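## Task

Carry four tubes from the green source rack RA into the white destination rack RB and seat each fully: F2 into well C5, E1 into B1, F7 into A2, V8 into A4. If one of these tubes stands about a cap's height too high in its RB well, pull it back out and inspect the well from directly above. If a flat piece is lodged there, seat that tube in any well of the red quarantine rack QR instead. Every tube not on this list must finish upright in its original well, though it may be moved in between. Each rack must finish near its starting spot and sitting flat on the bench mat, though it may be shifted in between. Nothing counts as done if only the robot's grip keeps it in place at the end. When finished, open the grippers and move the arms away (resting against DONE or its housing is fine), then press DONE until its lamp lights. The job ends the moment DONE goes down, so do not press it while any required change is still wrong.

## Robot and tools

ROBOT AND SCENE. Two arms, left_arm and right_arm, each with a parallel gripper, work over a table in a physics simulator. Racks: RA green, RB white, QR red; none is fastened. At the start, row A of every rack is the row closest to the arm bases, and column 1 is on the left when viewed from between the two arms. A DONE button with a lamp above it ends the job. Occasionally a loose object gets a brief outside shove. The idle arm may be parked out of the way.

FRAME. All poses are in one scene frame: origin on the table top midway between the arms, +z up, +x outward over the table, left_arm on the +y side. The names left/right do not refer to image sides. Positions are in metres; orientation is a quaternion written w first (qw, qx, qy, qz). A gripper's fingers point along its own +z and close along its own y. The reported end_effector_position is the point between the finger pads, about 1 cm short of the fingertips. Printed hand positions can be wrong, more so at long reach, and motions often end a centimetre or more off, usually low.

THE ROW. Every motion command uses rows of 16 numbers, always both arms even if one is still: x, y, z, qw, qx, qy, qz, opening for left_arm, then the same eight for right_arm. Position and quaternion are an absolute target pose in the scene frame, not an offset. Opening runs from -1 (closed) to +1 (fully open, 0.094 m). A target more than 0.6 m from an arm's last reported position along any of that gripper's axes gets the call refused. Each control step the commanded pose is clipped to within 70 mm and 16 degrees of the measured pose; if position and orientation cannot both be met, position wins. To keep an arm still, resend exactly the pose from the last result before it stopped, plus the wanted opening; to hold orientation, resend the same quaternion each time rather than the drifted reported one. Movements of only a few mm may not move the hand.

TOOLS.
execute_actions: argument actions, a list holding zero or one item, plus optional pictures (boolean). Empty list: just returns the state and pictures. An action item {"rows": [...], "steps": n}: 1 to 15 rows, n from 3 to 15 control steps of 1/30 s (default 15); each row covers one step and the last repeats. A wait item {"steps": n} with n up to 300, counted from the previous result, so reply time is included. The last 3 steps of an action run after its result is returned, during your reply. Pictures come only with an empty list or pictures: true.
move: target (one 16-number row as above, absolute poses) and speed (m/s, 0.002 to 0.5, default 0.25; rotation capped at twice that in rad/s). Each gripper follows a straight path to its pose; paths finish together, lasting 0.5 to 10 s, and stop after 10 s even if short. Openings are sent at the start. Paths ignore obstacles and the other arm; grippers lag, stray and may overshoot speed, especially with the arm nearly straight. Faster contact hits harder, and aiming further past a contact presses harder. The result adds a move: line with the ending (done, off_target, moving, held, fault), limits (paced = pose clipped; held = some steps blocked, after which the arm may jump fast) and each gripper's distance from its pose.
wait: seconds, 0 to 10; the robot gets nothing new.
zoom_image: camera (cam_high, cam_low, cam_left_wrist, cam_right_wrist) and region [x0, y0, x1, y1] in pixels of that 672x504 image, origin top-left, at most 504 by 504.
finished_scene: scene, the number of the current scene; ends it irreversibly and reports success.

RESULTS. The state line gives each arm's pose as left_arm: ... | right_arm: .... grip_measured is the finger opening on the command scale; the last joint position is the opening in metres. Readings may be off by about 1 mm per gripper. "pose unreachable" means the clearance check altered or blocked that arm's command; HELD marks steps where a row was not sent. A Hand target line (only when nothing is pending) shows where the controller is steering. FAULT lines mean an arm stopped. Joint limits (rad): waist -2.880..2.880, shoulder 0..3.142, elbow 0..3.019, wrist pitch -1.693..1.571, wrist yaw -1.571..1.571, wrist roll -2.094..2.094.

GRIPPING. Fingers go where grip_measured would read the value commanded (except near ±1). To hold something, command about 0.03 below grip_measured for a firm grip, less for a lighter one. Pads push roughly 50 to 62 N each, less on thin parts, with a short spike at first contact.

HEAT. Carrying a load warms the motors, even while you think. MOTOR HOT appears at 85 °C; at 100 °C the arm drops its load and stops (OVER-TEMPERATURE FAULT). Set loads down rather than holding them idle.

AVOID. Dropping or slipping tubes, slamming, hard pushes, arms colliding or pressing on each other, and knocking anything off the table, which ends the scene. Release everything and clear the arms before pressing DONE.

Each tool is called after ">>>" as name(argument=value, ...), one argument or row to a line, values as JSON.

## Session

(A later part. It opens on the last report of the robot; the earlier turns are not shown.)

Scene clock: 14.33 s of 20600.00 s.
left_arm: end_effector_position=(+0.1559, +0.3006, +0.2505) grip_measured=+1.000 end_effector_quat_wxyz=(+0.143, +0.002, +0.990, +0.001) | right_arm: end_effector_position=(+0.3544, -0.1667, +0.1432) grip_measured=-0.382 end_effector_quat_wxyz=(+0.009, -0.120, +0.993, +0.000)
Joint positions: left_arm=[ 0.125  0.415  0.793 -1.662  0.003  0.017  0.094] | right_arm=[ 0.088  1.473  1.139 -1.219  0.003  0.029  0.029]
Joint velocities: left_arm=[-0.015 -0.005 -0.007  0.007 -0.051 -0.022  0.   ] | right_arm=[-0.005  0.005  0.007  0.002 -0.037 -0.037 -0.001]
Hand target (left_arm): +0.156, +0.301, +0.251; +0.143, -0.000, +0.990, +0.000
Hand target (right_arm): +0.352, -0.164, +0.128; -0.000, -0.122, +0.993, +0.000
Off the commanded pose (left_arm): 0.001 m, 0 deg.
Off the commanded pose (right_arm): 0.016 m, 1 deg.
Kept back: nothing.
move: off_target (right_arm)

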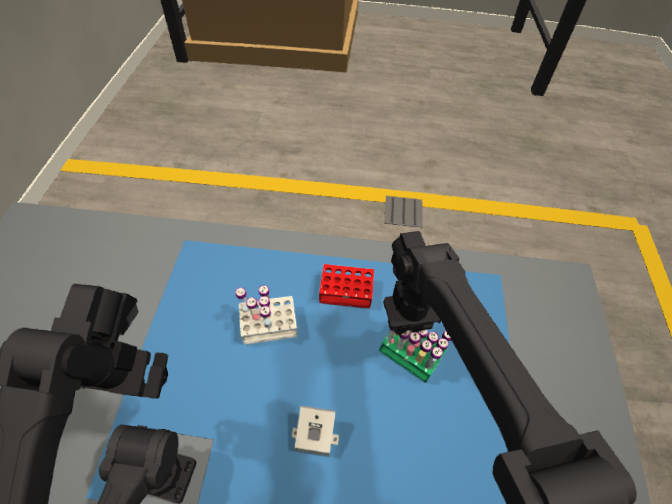

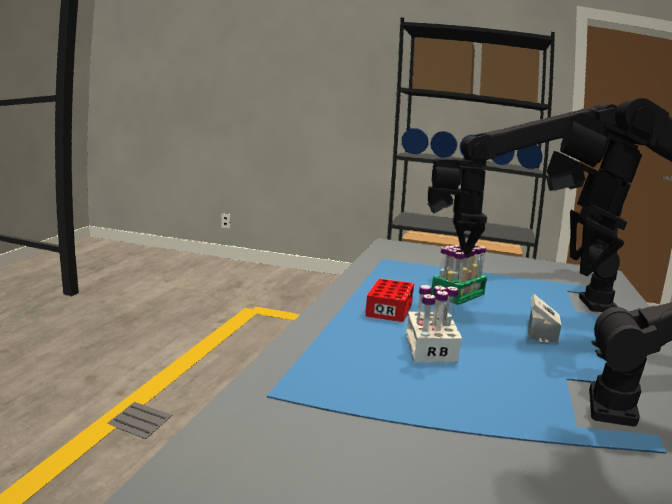

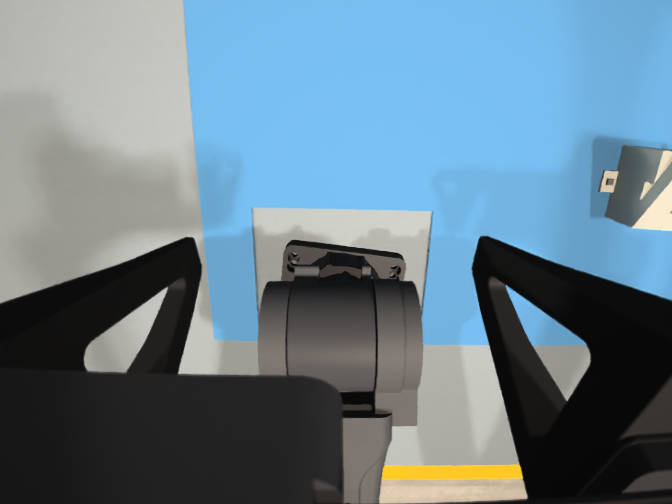

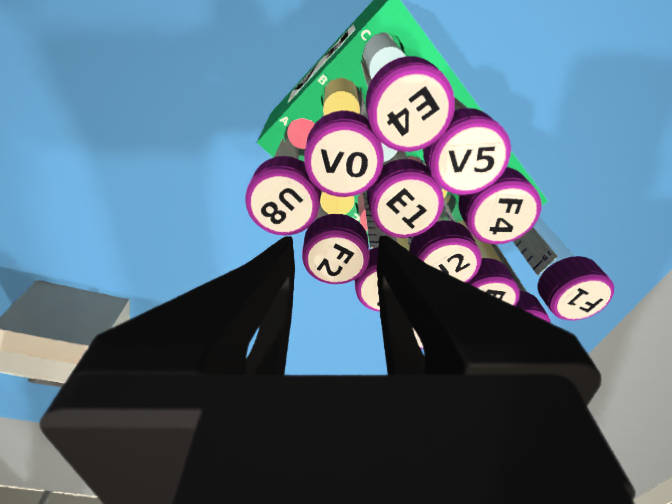

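>>> move(
  target=[0.156,0.301,0.251,0.143,0,0.99,0,1,0.354,-0.164,0.115,0,-0.122,0.993,0,-0.38],
  speed=0.03,
)

Scene clock: 15.73 s of 20600.00 s.
left_arm: end_effector_position=(+0.1559, +0.3006, +0.2505) grip_measured=+1.000 end_effector_quat_wxyz=(+0.143, +0.002, +0.990, +0.001) | right_arm: end_effector_position=(+0.3549, -0.1664, +0.1419) grip_measured=-0.382 end_effector_quat_wxyz=(+0.012, -0.120, +0.993, +0.000)
Joint positions: left_arm=[ 0.125  0.415  0.793 -1.662  0.003  0.017  0.094] | right_arm=[ 0.089  1.472  1.134 -1.209  0.003  0.029  0.029]
Joint velocities: left_arm=[-0.015 -0.005 -0.022 -0.012 -0.081 -0.022  0.   ] | right_arm=[-0.005  0.005 -0.012 -0.002 -0.037 -0.007 -0.001]
Hand target (left_arm): +0.156, +0.301, +0.251; +0.143, -0.000, +0.990, +0.000
Hand target (right_arm): +0.353, -0.164, +0.116; -0.000, -0.122, +0.993, -0.000
Off the commanded pose (left_arm): 0.001 m, 0 deg.
Off the commanded pose (right_arm): 0.027 m, 1 deg.
Kept back: nothing.
move: off_target (right_arm)

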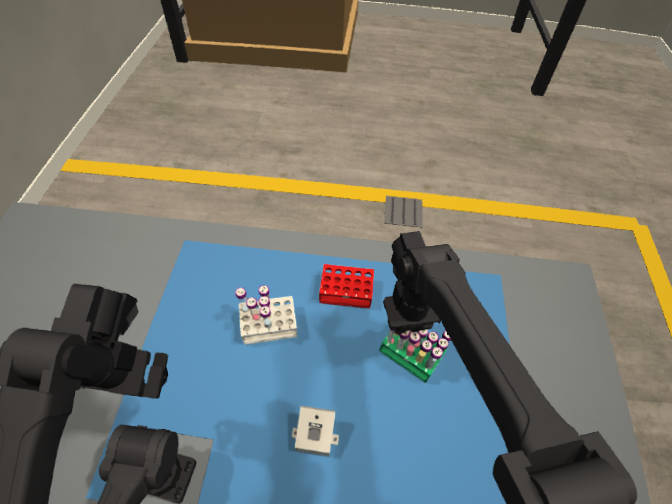

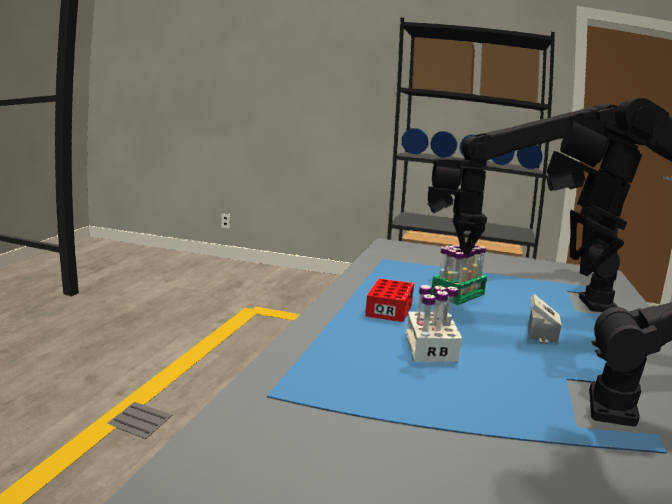

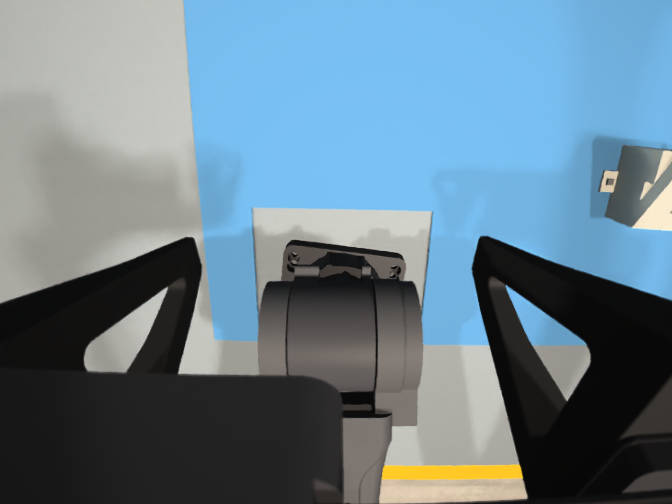

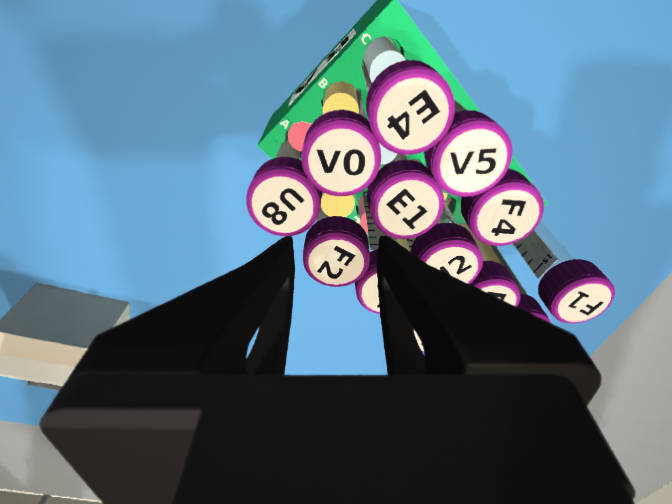

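>>> move(
  target=[0.156,0.301,0.251,0.143,0,0.99,0,1,0.335,-0.152,0.19,0,0.259,0.966,0,-0.47],
  speed=0.1,
)

>>> move(
  target=[0.156,0.301,0.251,0.143,0,0.99,0,1,0.326,-0.149,0.125,0,0.259,0.966,0,-0.47],
  speed=0.05,
)

Scene clock: 20.20 s of 20600.00 s.
left_arm: end_effector_position=(+0.1559, +0.3006, +0.2505) grip_measured=+1.000 end_effector_quat_wxyz=(+0.143, +0.002, +0.990, +0.001) | right_arm: end_effector_position=(+0.3189, -0.1611, +0.1627) grip_measured=-0.468 end_effector_quat_wxyz=(-0.026, +0.255, +0.966, -0.017)
Joint positions: left_arm=[ 0.125  0.415  0.793 -1.662  0.003  0.017  0.094] | right_arm=[ 0.126  1.426  1.142 -1.35   0.001  0.824  0.025]
Joint velocities: left_arm=[-0.024 -0.005 -0.002  0.002 -0.022 -0.037  0.   ] | right_arm=[-0.005  0.005 -0.017 -0.017  0.022  0.066 -0.001]
Hand target (left_arm): +0.156, +0.301, +0.251; +0.143, -0.000, +0.990, +0.000
Hand target (right_arm): +0.333, -0.152, +0.190; +0.000, +0.259, +0.966, +0.000
Off the commanded pose (left_arm): 0.001 m, 0 deg.
Off the commanded pose (right_arm): 0.033 m, 4 deg.
Kept back: nothing.
move: off_target (right_arm)

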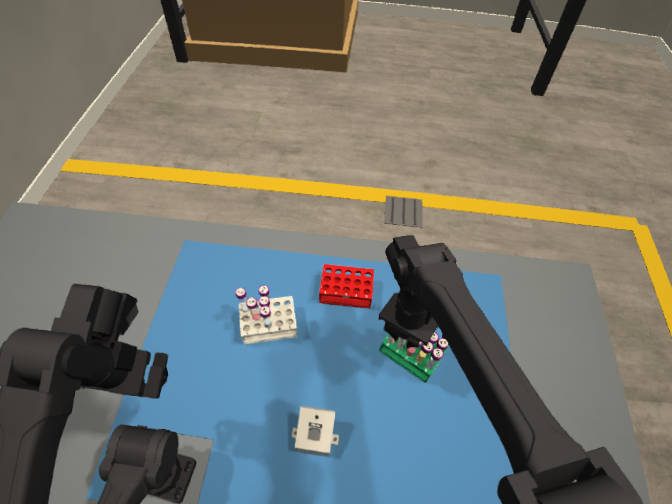

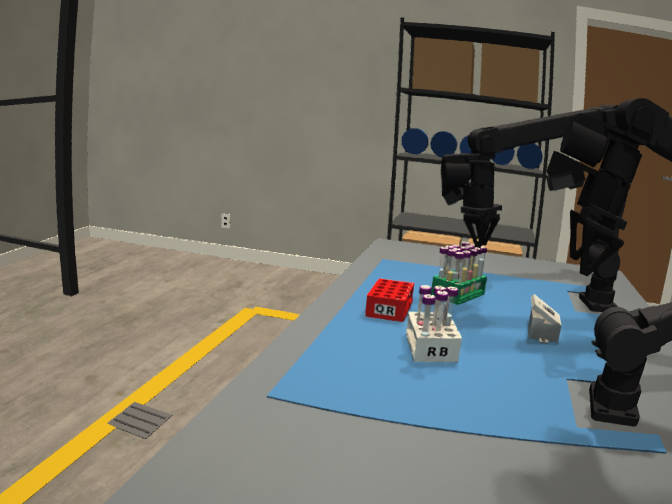

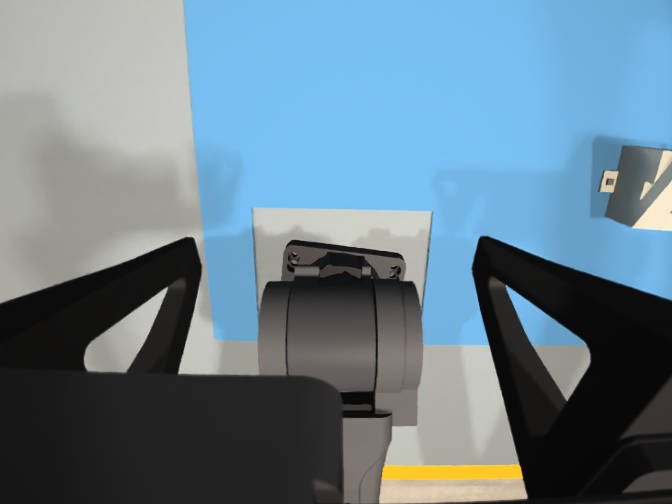

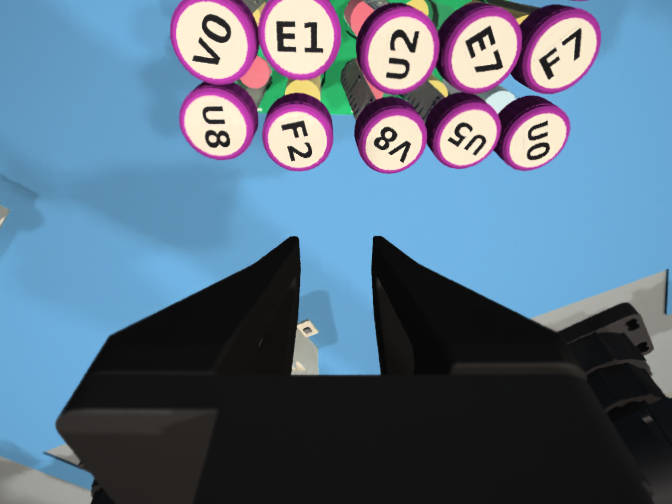

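Scene clock: 21.33 s of 20600.00 s.
left_arm: end_effector_position=(+0.1559, +0.3006, +0.2505) grip_measured=+1.000 end_effector_quat_wxyz=(+0.143, +0.002, +0.990, +0.001) | right_arm: end_effector_position=(+0.3279, -0.1523, +0.1338) grip_measured=-0.468 end_effector_quat_wxyz=(+0.005, +0.256, +0.967, +0.003)
Joint positions: left_arm=[ 0.125  0.415  0.793 -1.662  0.003  0.017  0.094] | right_arm=[ 0.141  1.432  1.07  -1.197  0.001  0.841  0.025]
Joint velocities: left_arm=[ 0.005 -0.005  0.002  0.002  0.022  0.007  0.   ] | right_arm=[ 0.005 -0.005 -0.002 -0.002 -0.022  0.007  0.   ]
Hand target (left_arm): +0.156, +0.301, +0.251; +0.143, -0.000, +0.990, +0.000
Hand target (right_arm): +0.327, -0.149, +0.125; -0.000, +0.259, +0.966, +0.000
Off the commanded pose (left_arm): 0.001 m, 0 deg.
Off the commanded pose (right_arm): 0.010 m, 1 deg.
Kept back: nothing.
move: done

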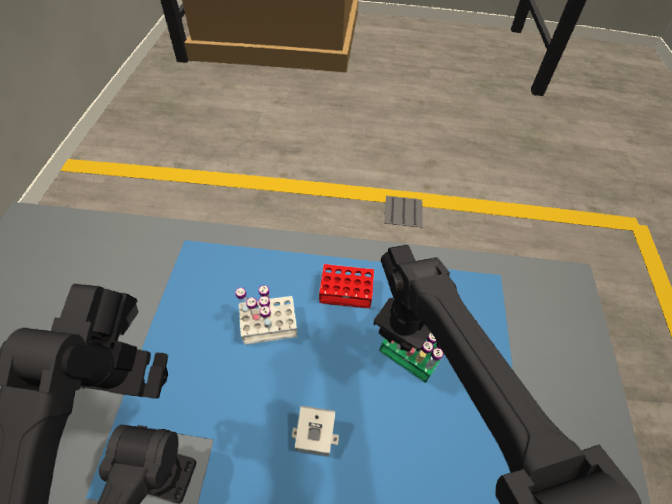

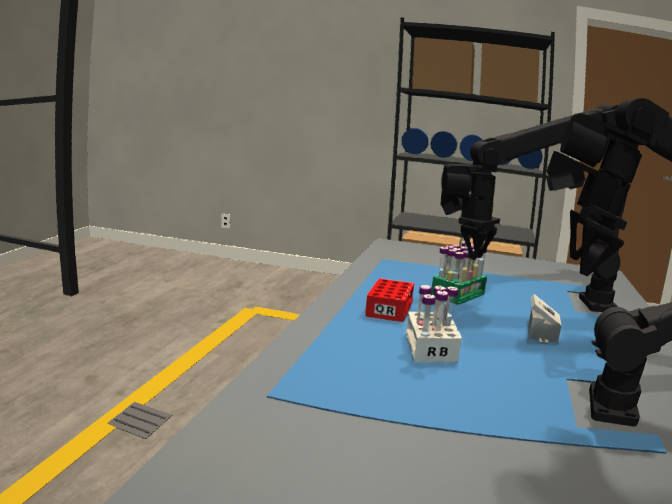

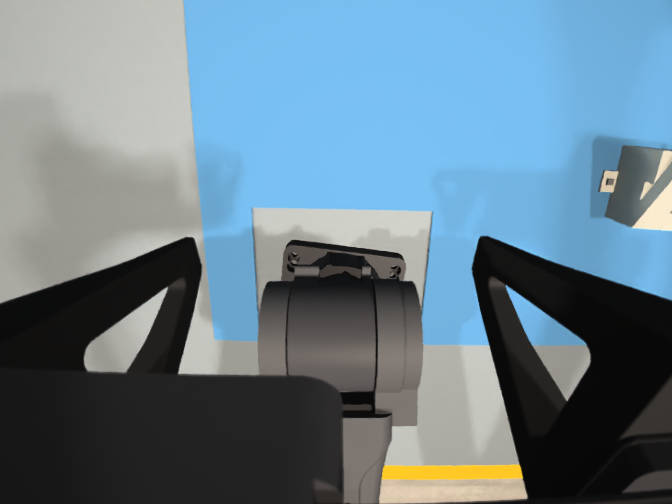

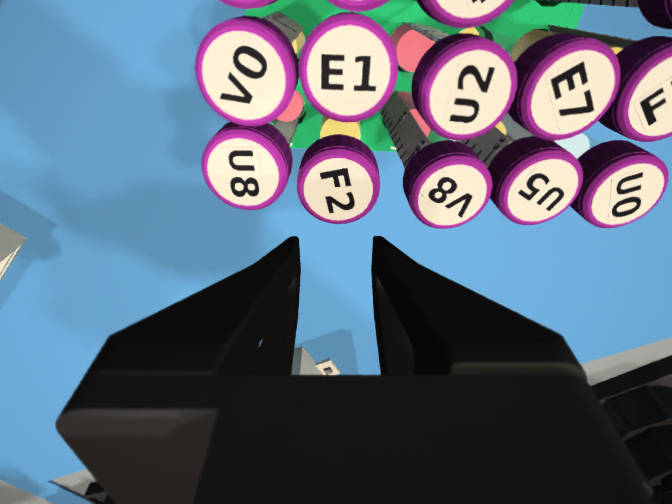

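>>> move(
  target=[0.156,0.301,0.251,0.143,0,0.99,0,1,0.352,-0.157,0.140,0.02,0.259,0.966,0.012,-0.49],
  speed=0.03,
)

Scene clock: 22.67 s of 20600.00 s.
left_arm: end_effector_position=(+0.1559, +0.3006, +0.2505) grip_measured=+1.000 end_effector_quat_wxyz=(+0.143, +0.002, +0.990, +0.001) | right_arm: end_effector_position=(+0.3316, -0.1604, +0.1308) grip_measured=-0.488 end_effector_quat_wxyz=(+0.004, +0.262, +0.965, +0.002)
Joint positions: left_arm=[ 0.125  0.415  0.793 -1.662  0.003  0.017  0.094] | right_arm=[ 0.118  1.44   1.07  -1.193  0.001  0.831  0.024]
Joint velocities: left_arm=[ 0.005 -0.005 -0.032 -0.007 -0.022  0.007  0.   ] | right_arm=[-0.005  0.015 -0.017  0.002  0.022 -0.066 -0.001]
Hand target (left_arm): +0.156, +0.301, +0.251; +0.143, -0.000, +0.990, +0.000
Hand target (right_arm): +0.351, -0.158, +0.141; +0.020, +0.259, +0.966, +0.012
Off the commanded pose (left_arm): 0.001 m, 0 deg.
Off the commanded pose (right_arm): 0.023 m, 2 deg.
Kept back: nothing.
move: off_target (right_arm)

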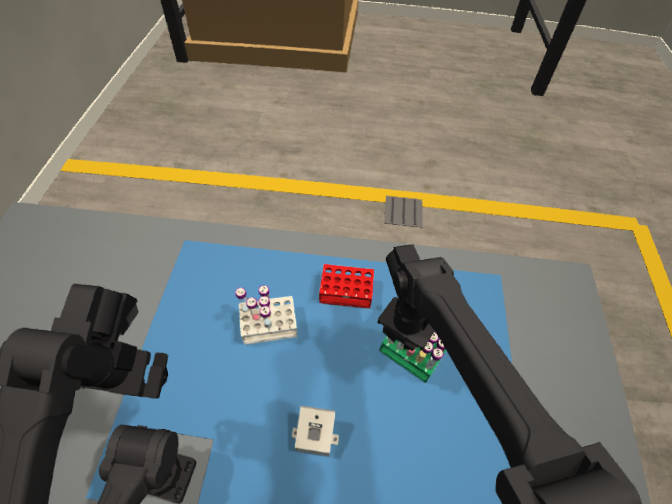

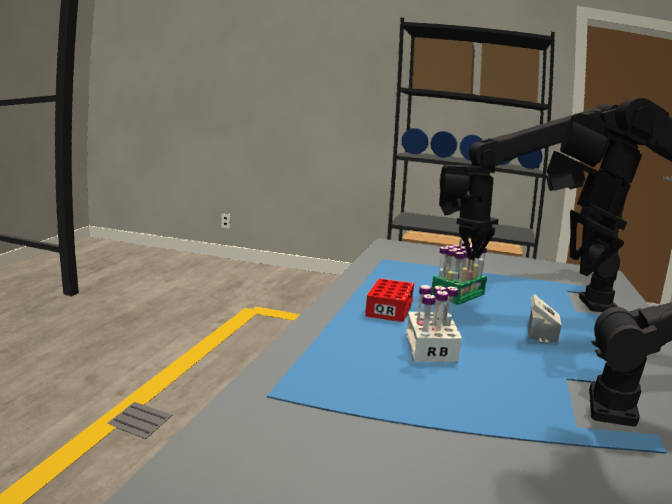

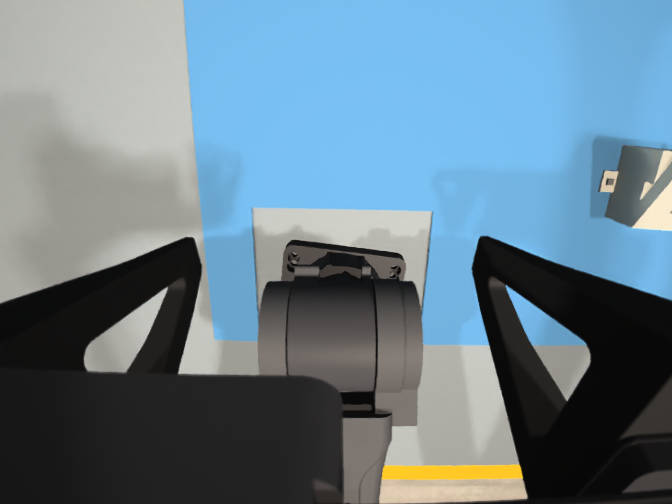

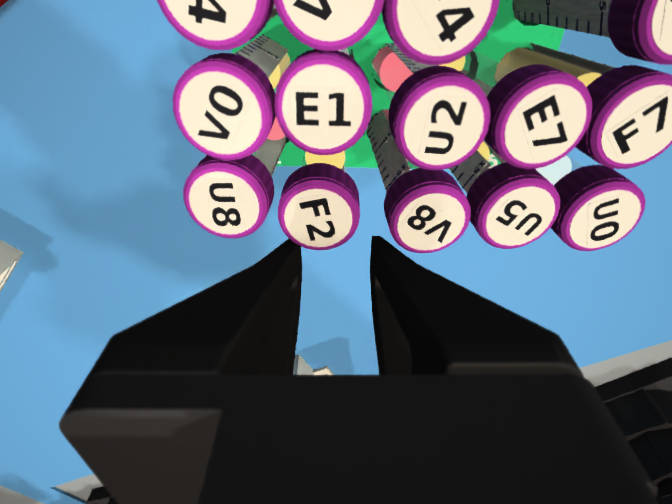

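>>> move(
  target=[0.156,0.301,0.251,0.143,0,0.99,0,1,0.362,-0.154,0.142,0.02,0.259,0.966,0.012,-0.47],
  speed=0.03,
)

Scene clock: 24.33 s of 20600.00 s.
left_arm: end_effector_position=(+0.1559, +0.3006, +0.2505) grip_measured=+1.000 end_effector_quat_wxyz=(+0.143, +0.002, +0.990, +0.001) | right_arm: end_effector_position=(+0.3382, -0.1583, +0.1288) grip_measured=-0.472 end_effector_quat_wxyz=(+0.002, +0.261, +0.965, +0.000)
Joint positions: left_arm=[ 0.125  0.415  0.793 -1.662  0.003  0.017  0.094] | right_arm=[ 0.118  1.462  1.087 -1.193  0.001  0.83   0.025]
Joint velocities: left_arm=[-0.015  0.005 -0.007 -0.002  0.022 -0.051  0.   ] | right_arm=[ 0.005 -0.015  0.002 -0.007 -0.007 -0.051  0.   ]
Hand target (left_arm): +0.156, +0.301, +0.251; +0.143, -0.000, +0.990, +0.000
Hand target (right_arm): +0.361, -0.155, +0.143; +0.020, +0.259, +0.966, +0.012
Off the commanded pose (left_arm): 0.001 m, 0 deg.
Off the commanded pose (right_arm): 0.028 m, 2 deg.
Kept back: nothing.
move: off_target (right_arm)

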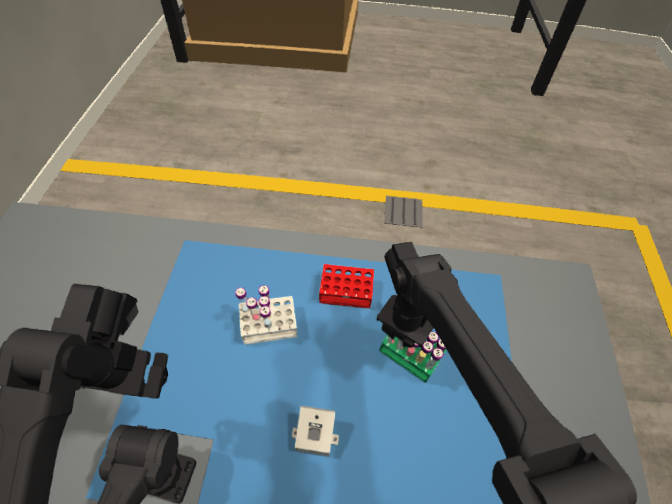

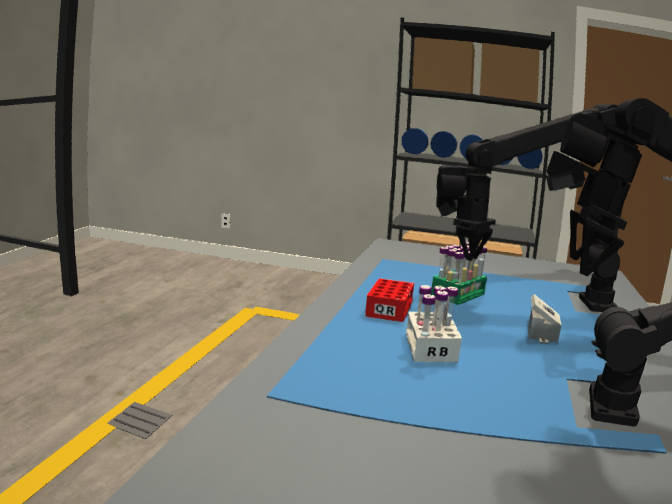

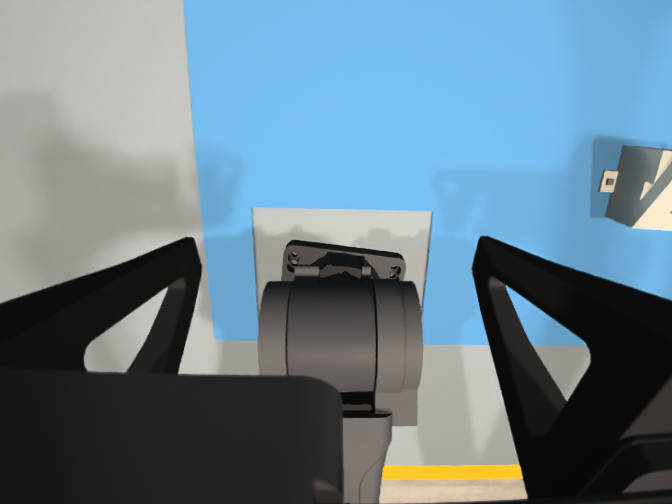

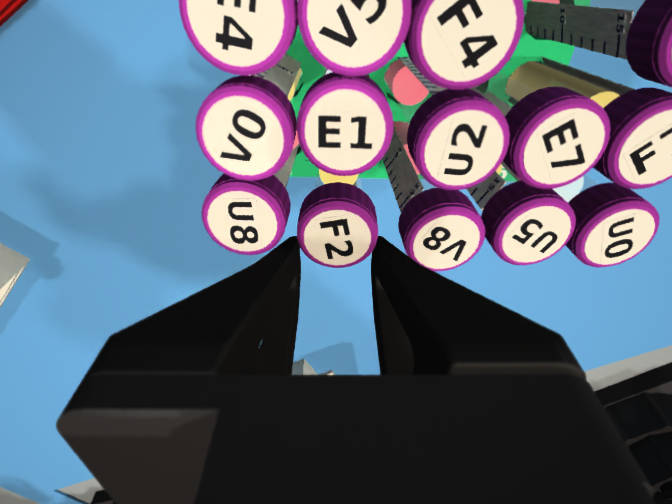

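Now preloaded; ramp with rows to keep the preload.

>>> execute_actions(
  actions=[
    {"rows":[[0.156,0.301,0.251,0.143,0,0.99,0,1,0.363,-0.1546,0.143,0.02,0.259,0.966,0.012,-0.47],[0.156,0.301,0.251,0.143,0,0.99,0,1,0.364,-0.1552,0.143,0.02,0.259,0.966,0.012,-0.47],[0.156,0.301,0.251,0.143,0,0.99,0,1,0.365,-0.1558,0.143,0.02,0.259,0.966,0.012,-0.47],[0.156,0.301,0.251,0.143,0,0.99,0,1,0.366,-0.1564,0.144,0.02,0.259,0.966,0.012,-0.47],[0.156,0.301,0.251,0.143,0,0.99,0,1,0.367,-0.157,0.144,0.02,0.259,0.966,0.012,-0.47],[0.156,0.301,0.251,0.143,0,0.99,0,1,0.368,-0.1576,0.144,0.02,0.259,0.966,0.012,-0.47],[0.156,0.301,0.251,0.143,0,0.99,0,1,0.369,-0.1582,0.145,0.02,0.259,0.966,0.012,-0.47],[0.156,0.301,0.251,0.143,0,0.99,0,1,0.370,-0.1588,0.145,0.02,0.259,0.966,0.012,-0.47],[0.156,0.301,0.251,0.143,0,0.99,0,1,0.371,-0.1594,0.145,0.02,0.259,0.966,0.012,-0.47],[0.156,0.301,0.251,0.143,0,0.99,0,1,0.372,-0.160,0.145,0.02,0.259,0.966,0.012,-0.47],[0.156,0.301,0.251,0.143,0,0.99,0,1,0.373,-0.1606,0.145,0.02,0.259,0.966,0.012,-0.47],[0.156,0.301,0.251,0.143,0,0.99,0,1,0.374,-0.1612,0.145,0.02,0.259,0.966,0.012,-0.47]]},
  ],
)

>>> wait(
  seconds=0.4,
)

Scene clock: 25.00 s of 20600.00 s.
left_arm: end_effector_position=(+0.1559, +0.3006, +0.2505) grip_measured=+1.000 end_effector_quat_wxyz=(+0.143, +0.002, +0.990, +0.001) | right_arm: end_effector_position=(+0.3476, -0.1638, +0.1302) grip_measured=-0.472 end_effector_quat_wxyz=(+0.004, +0.263, +0.965, +0.002)
Joint positions: left_arm=[ 0.125  0.415  0.793 -1.662  0.003  0.017  0.094] | right_arm=[ 0.099  1.476  1.107 -1.193  0.001  0.813  0.025]
Joint velocities: left_arm=[-0.015  0.005 -0.002  0.022 -0.022 -0.051  0.   ] | right_arm=[-0.083  0.054  0.061 -0.017  0.007 -0.007 -0.   ]
Steps of this call (steps 1 to 8: nothing new was sent; steps 9 to 20: the first 12 steps of this action). Readings (end_effector_position):
9: left_arm (+0.1559, +0.3006, +0.2505) | right_arm (+0.3382, -0.1583, +0.1288)
10: left_arm (+0.1559, +0.3006, +0.2505) | right_arm (+0.3382, -0.1585, +0.1288)
12: left_arm (+0.1559, +0.3006, +0.2505) | right_arm (+0.3389, -0.1589, +0.1289)
16: left_arm (+0.1559, +0.3006, +0.2505) | right_arm (+0.3424, -0.1607, +0.1295)
20: the state above

Scene clock: 25.50 s of 20600.00 s.
left_arm: end_effector_position=(+0.1559, +0.3006, +0.2505) grip_measured=+1.000 end_effector_quat_wxyz=(+0.143, +0.002, +0.990, +0.001) | right_arm: end_effector_position=(+0.3516, -0.1663, +0.1307) grip_measured=-0.472 end_effector_quat_wxyz=(+0.005, +0.264, +0.965, +0.002)
Joint positions: left_arm=[ 0.125  0.415  0.793 -1.662  0.003  0.017  0.094] | right_arm=[ 0.091  1.483  1.115 -1.193  0.001  0.807  0.025]
Joint velocities: left_arm=[-0.015 -0.005  0.017 -0.012 -0.022  0.037  0.   ] | right_arm=[-0.005 -0.005 -0.002  0.007  0.051 -0.066  0.   ]
Hand target (left_arm): +0.156, +0.301, +0.251; +0.143, -0.000, +0.990, +0.000
Hand target (right_arm): +0.373, -0.162, +0.145; +0.021, +0.259, +0.966, +0.012
Off the commanded pose (left_arm): 0.001 m, 0 deg.
Off the commanded pose (right_arm): 0.027 m, 2 deg.
Kept back: nothing.
Steps of this call (steps 1 to 3: the last 3 steps of your previous action; steps 4 to 15: nothing new was sent). Readings (end_effector_position):
1: left_arm (+0.1559, +0.3006, +0.2505) | right_arm (+0.3489, -0.1646, +0.1304)
2: left_arm (+0.1559, +0.3006, +0.2505) | right_arm (+0.3500, -0.1652, +0.1305)
4: left_arm (+0.1559, +0.3006, +0.2505) | right_arm (+0.3514, -0.1660, +0.1307)
8: left_arm (+0.1559, +0.3006, +0.2505) | right_arm (+0.3516, -0.1663, +0.1307)
15: the state above

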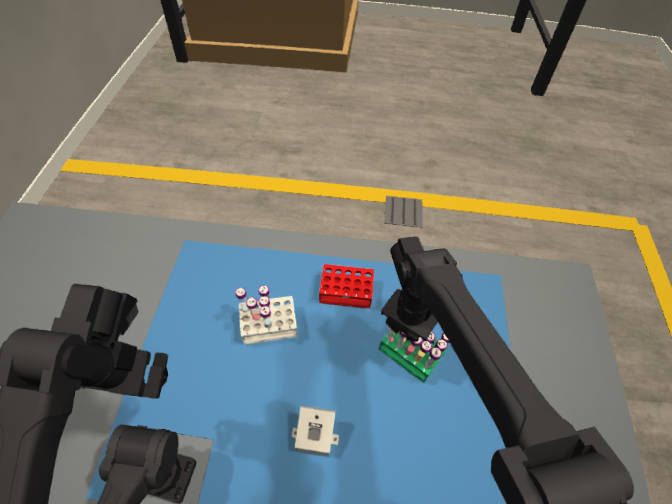

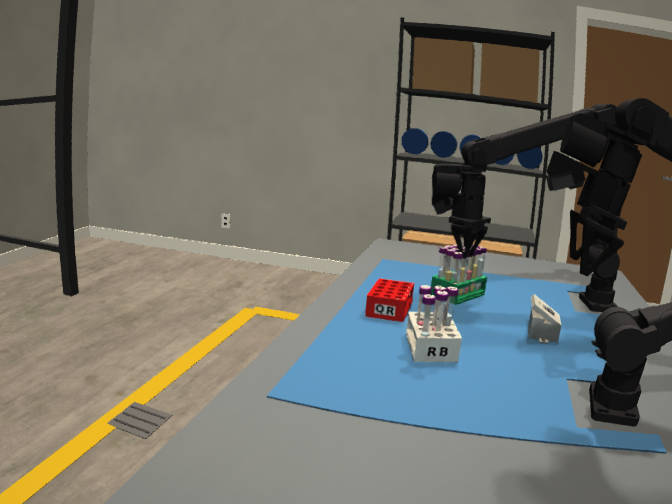

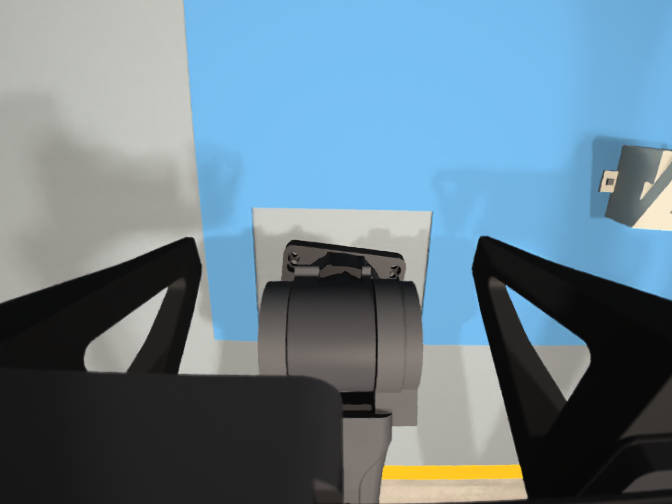

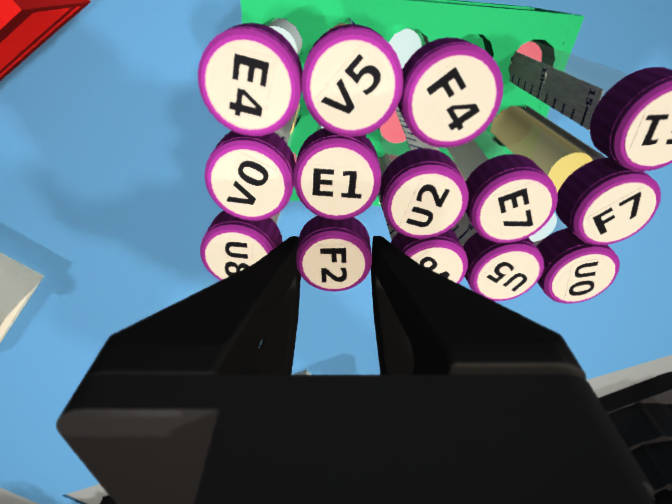

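>>> execute_actions(
  actions=[
    {"rows":[[0.156,0.301,0.251,0.143,0,0.99,0,1,0.375,-0.1618,0.145,0.02,0.259,0.966,0.012,-0.49],[0.156,0.301,0.251,0.143,0,0.99,0,1,0.376,-0.1624,0.145,0.02,0.259,0.966,0.012,-0.49],[0.156,0.301,0.251,0.143,0,0.99,0,1,0.377,-0.163,0.145,0.02,0.259,0.966,0.012,-0.49],[0.156,0.301,0.251,0.143,0,0.99,0,1,0.378,-0.1636,0.145,0.02,0.259,0.966,0.012,-0.49],[0.156,0.301,0.251,0.143,0,0.99,0,1,0.379,-0.164,0.145,0.02,0.259,0.966,0.012,-0.49]]},
  ],
)

>>> execute_actions(
  actions=[
    {"rows":[[0.156,0.301,0.251,0.143,0,0.99,0,1,0.379,-0.164,0.145,0.02,0.259,0.966,0.012,-0.56]]},
  ],
  pictures=true,
)

Scene clock: 40.03 s of 20600.00 s.
left_arm: end_effector_position=(+0.1559, +0.3006, +0.2505) grip_measured=+1.000 end_effector_quat_wxyz=(+0.143, +0.002, +0.990, +0.001) | right_arm: end_effector_position=(+0.3564, -0.1687, +0.1304) grip_measured=-0.488 end_effector_quat_wxyz=(+0.004, +0.264, +0.965, +0.002)
Joint positions: left_arm=[ 0.125  0.415  0.793 -1.662  0.003  0.017  0.094] | right_arm=[ 0.082  1.493  1.126 -1.194  0.001  0.798  0.024]
Joint velocities: left_arm=[-0.005 -0.015 -0.017 -0.007 -0.051 -0.037  0.   ] | right_arm=[-0.005 -0.005 -0.002  0.012  0.007  0.007 -0.   ]
Steps of this call (steps 1 to 120: nothing new was sent; then 10.13 s passed at rest; steps 121 to 132: the first 12 steps of this action). Readings (end_effector_position):
121: left_arm (+0.1559, +0.3006, +0.2505) | right_arm (+0.3516, -0.1663, +0.1307)
122: left_arm (+0.1559, +0.3006, +0.2505) | right_arm (+0.3519, -0.1662, +0.1308)
124: left_arm (+0.1559, +0.3006, +0.2505) | right_arm (+0.3527, -0.1663, +0.1307)
128: left_arm (+0.1559, +0.3006, +0.2505) | right_arm (+0.3555, -0.1682, +0.1305)
132: the state above

Scene clock: 40.53 s of 20600.00 s.
left_arm: end_effector_position=(+0.1559, +0.3006, +0.2505) grip_measured=+1.000 end_effector_quat_wxyz=(+0.143, +0.002, +0.990, +0.001) | right_arm: end_effector_position=(+0.3564, -0.1687, +0.1302) grip_measured=-0.542 end_effector_quat_wxyz=(+0.004, +0.263, +0.965, +0.002)
Joint positions: left_arm=[ 0.125  0.415  0.793 -1.662  0.003  0.017  0.094] | right_arm=[ 0.082  1.494  1.126 -1.194  0.001  0.797  0.022]
Joint velocities: left_arm=[-0.005  0.005  0.017  0.007 -0.081 -0.022  0.   ] | right_arm=[-0.005 -0.005 -0.002  0.007 -0.022 -0.007 -0.   ]
Off your previous action's commanded pose (left_arm): 0.001 m, 0 deg at its last step (step 3 of this call).
Off your previous action's commanded pose (right_arm): 0.027 m, 2 deg at its last step (step 3 of this call).
Steps of this call (steps 1 to 3: the last 3 steps of your previous action; steps 4 to 15: the first 12 steps of this action). Readings (end_effector_position):
4: left_arm (+0.1559, +0.3006, +0.2505) | right_arm (+0.3564, -0.1687, +0.1304)
5: left_arm (+0.1559, +0.3006, +0.2505) | right_arm (+0.3564, -0.1687, +0.1302)
7: left_arm (+0.1559, +0.3006, +0.2505) | right_arm (+0.3564, -0.1687, +0.1302)
11: left_arm (+0.1559, +0.3006, +0.2505) | right_arm (+0.3564, -0.1687, +0.1302)
15: the state above

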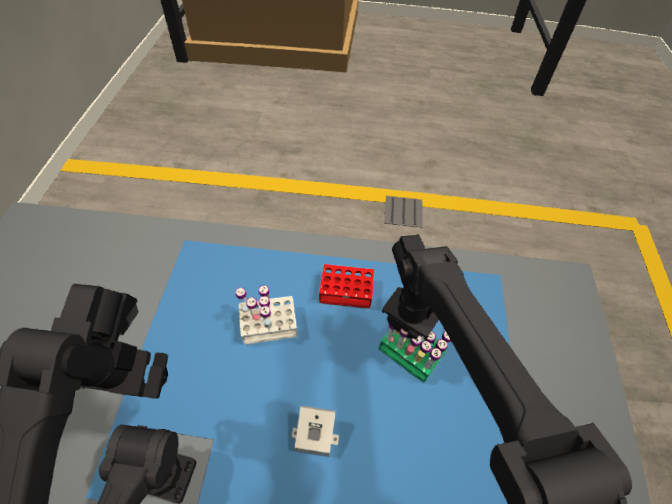

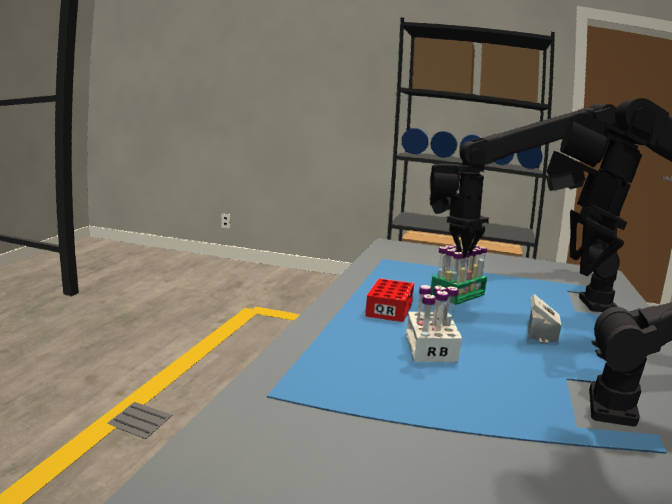

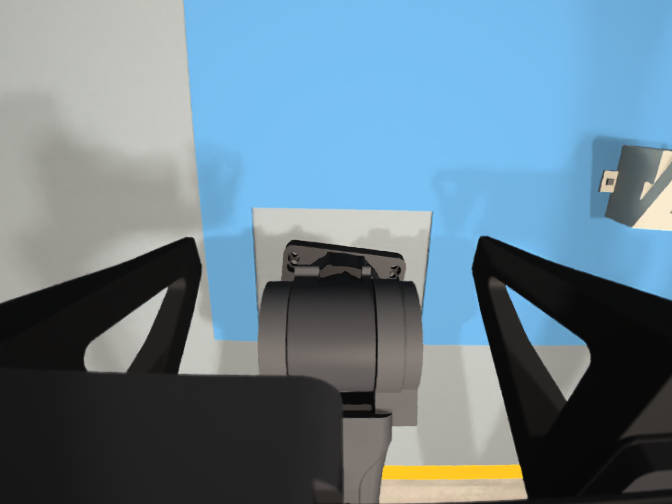

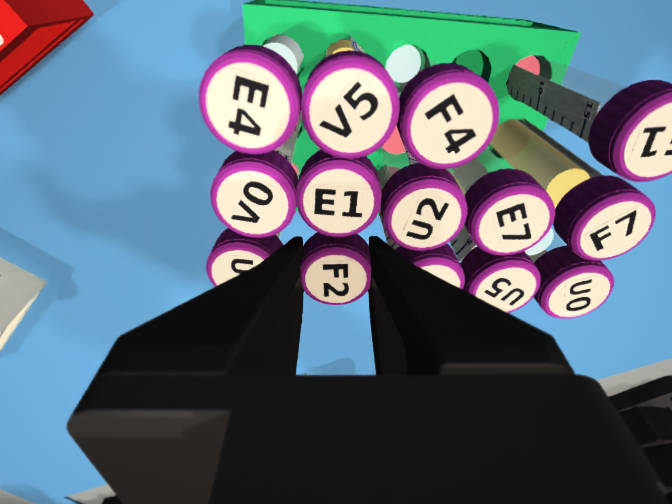

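>>> execute_actions(
  actions=[
    {"rows":[[0.156,0.301,0.251,0.143,0,0.99,0,1,0.378,-0.164,0.149,0.022,0.259,0.966,0.014,-0.575],[0.156,0.301,0.251,0.143,0,0.99,0,1,0.376,-0.164,0.153,0.024,0.259,0.966,0.015,-0.575],[0.156,0.301,0.251,0.143,0,0.99,0,1,0.374,-0.164,0.157,0.026,0.259,0.966,0.016,-0.575],[0.156,0.301,0.251,0.143,0,0.99,0,1,0.373,-0.164,0.161,0.026,0.259,0.966,0.016,-0.575],[0.156,0.301,0.251,0.143,0,0.99,0,1,0.372,-0.164,0.165,0.026,0.259,0.966,0.016,-0.575],[0.156,0.301,0.251,0.143,0,0.99,0,1,0.372,-0.164,0.169,0.026,0.259,0.966,0.016,-0.575],[0.156,0.301,0.251,0.143,0,0.99,0,1,0.372,-0.164,0.173,0.026,0.259,0.966,0.016,-0.575],[0.156,0.301,0.251,0.143,0,0.99,0,1,0.372,-0.164,0.177,0.026,0.259,0.966,0.016,-0.575],[0.156,0.301,0.251,0.143,0,0.99,0,1,0.372,-0.164,0.181,0.026,0.259,0.966,0.016,-0.575],[0.156,0.301,0.251,0.143,0,0.99,0,1,0.372,-0.164,0.185,0.026,0.259,0.966,0.016,-0.575],[0.156,0.301,0.251,0.143,0,0.99,0,1,0.372,-0.164,0.189,0.026,0.259,0.966,0.016,-0.575],[0.156,0.301,0.251,0.143,0,0.99,0,1,0.372,-0.164,0.193,0.026,0.259,0.966,0.016,-0.575],[0.156,0.301,0.251,0.143,0,0.99,0,1,0.372,-0.164,0.197,0.026,0.259,0.966,0.016,-0.575],[0.156,0.301,0.251,0.143,0,0.99,0,1,0.372,-0.164,0.201,0.026,0.259,0.966,0.016,-0.575],[0.156,0.301,0.251,0.143,0,0.99,0,1,0.372,-0.164,0.205,0.026,0.259,0.966,0.016,-0.575]]},
  ],
)

>>> move(
  target=[0.156,0.301,0.251,0.143,0,0.99,0,1,0.372,-0.164,0.30,0.026,0.259,0.966,0.016,-0.575],
  speed=0.12,
)

Scene clock: 41.30 s of 20600.00 s.
left_arm: end_effector_position=(+0.1559, +0.3006, +0.2505) grip_measured=+1.000 end_effector_quat_wxyz=(+0.143, +0.002, +0.990, +0.001) | right_arm: end_effector_position=(+0.3543, -0.1687, +0.1525) grip_measured=-0.544 end_effector_quat_wxyz=(-0.003, +0.263, +0.965, -0.000)
Joint positions: left_arm=[ 0.125  0.415  0.793 -1.662  0.003  0.017  0.094] | right_arm=[ 0.082  1.478  1.171 -1.269 -0.002  0.797  0.021]
Joint velocities: left_arm=[-0.005 -0.015  0.002 -0.007  0.066  0.007  0.   ] | right_arm=[ 0.005 -0.132  0.256 -0.325  0.051 -0.051 -0.001]
Off your previous action's commanded pose (left_arm): 0.001 m, 0 deg at its last step (step 3 of this call).
Off your previous action's commanded pose (right_arm): 0.027 m, 2 deg at its last step (step 3 of this call).
Steps of this call (steps 1 to 3: the last 3 steps of your previous action; steps 4 to 11: nothing new was sent; steps 12 to 23: the first 12 steps of this action). Readings (end_effector_position):
12: left_arm (+0.1559, +0.3006, +0.2505) | right_arm (+0.3564, -0.1687, +0.1302)
13: left_arm (+0.1559, +0.3006, +0.2505) | right_arm (+0.3563, -0.1688, +0.1302)
15: left_arm (+0.1559, +0.3006, +0.2505) | right_arm (+0.3550, -0.1688, +0.1304)
19: left_arm (+0.1559, +0.3006, +0.2505) | right_arm (+0.3541, -0.1688, +0.1369)
23: the state above

Scene clock: 43.17 s of 20600.00 s.
left_arm: end_effector_position=(+0.1559, +0.3006, +0.2505) grip_measured=+1.000 end_effector_quat_wxyz=(+0.143, +0.002, +0.990, +0.001) | right_arm: end_effector_position=(+0.3602, -0.1671, +0.2763) grip_measured=-0.544 end_effector_quat_wxyz=(+0.005, +0.263, +0.965, +0.004)
Joint positions: left_arm=[ 0.125  0.415  0.793 -1.662  0.003  0.017  0.094] | right_arm=[ 0.082  1.437  1.456 -1.578 -0.002  0.797  0.021]
Joint velocities: left_arm=[-0.005  0.005 -0.002 -0.002  0.007 -0.022  0.   ] | right_arm=[ 0.015 -0.005  0.012 -0.022 -0.007 -0.022 -0.   ]
Hand target (left_arm): +0.156, +0.301, +0.251; +0.143, -0.000, +0.990, +0.000
Hand target (right_arm): +0.369, -0.165, +0.300; +0.026, +0.259, +0.965, +0.016
Off your previous action's commanded pose (left_arm): 0.001 m, 0 deg at its last step (step 3 of this call).
Off your previous action's commanded pose (right_arm): 0.042 m, 4 deg at its last step (step 3 of this call).
Off the commanded pose (left_arm): 0.001 m, 0 deg.
Off the commanded pose (right_arm): 0.027 m, 3 deg.
Kept back: nothing.
move: off_target (right_arm)

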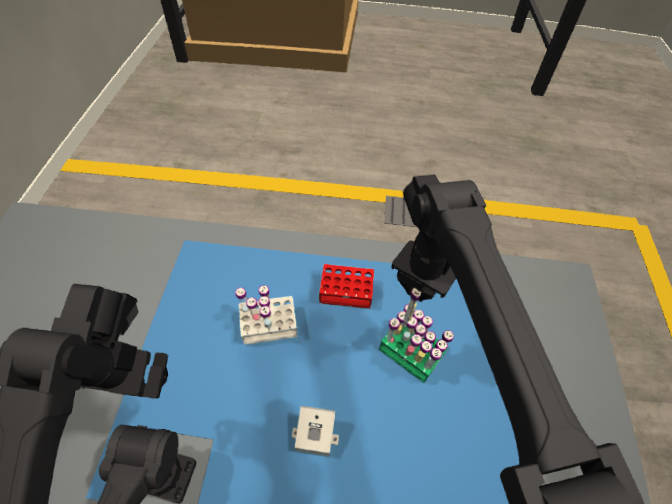

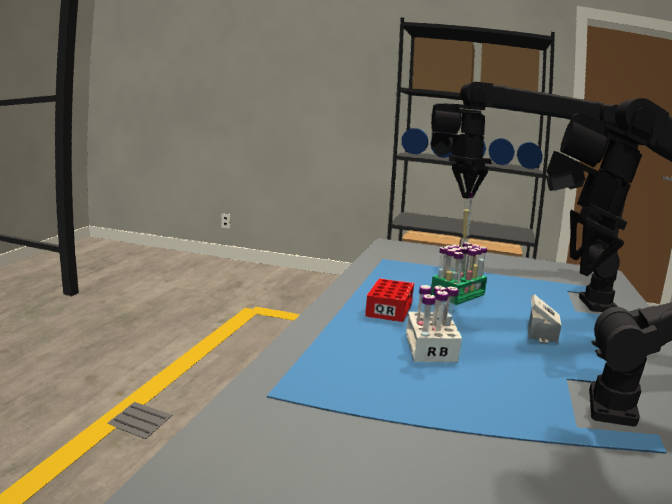

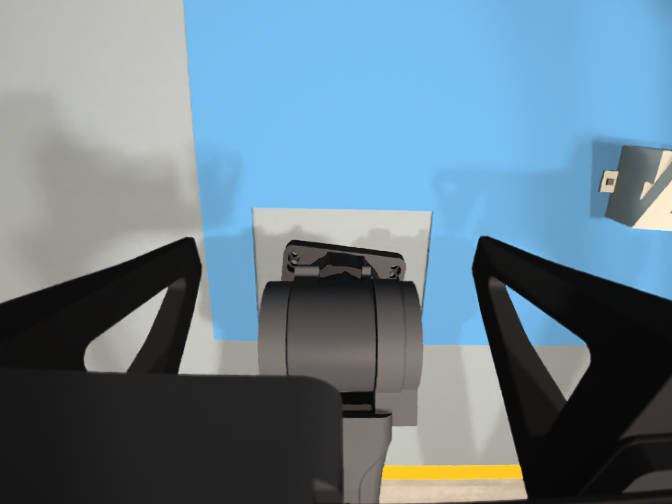

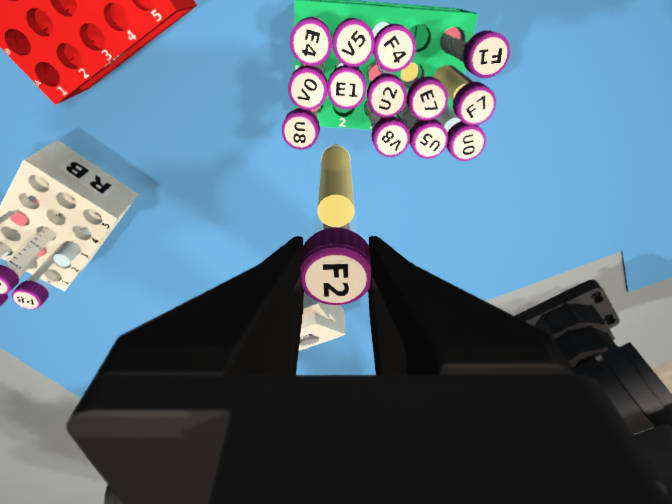

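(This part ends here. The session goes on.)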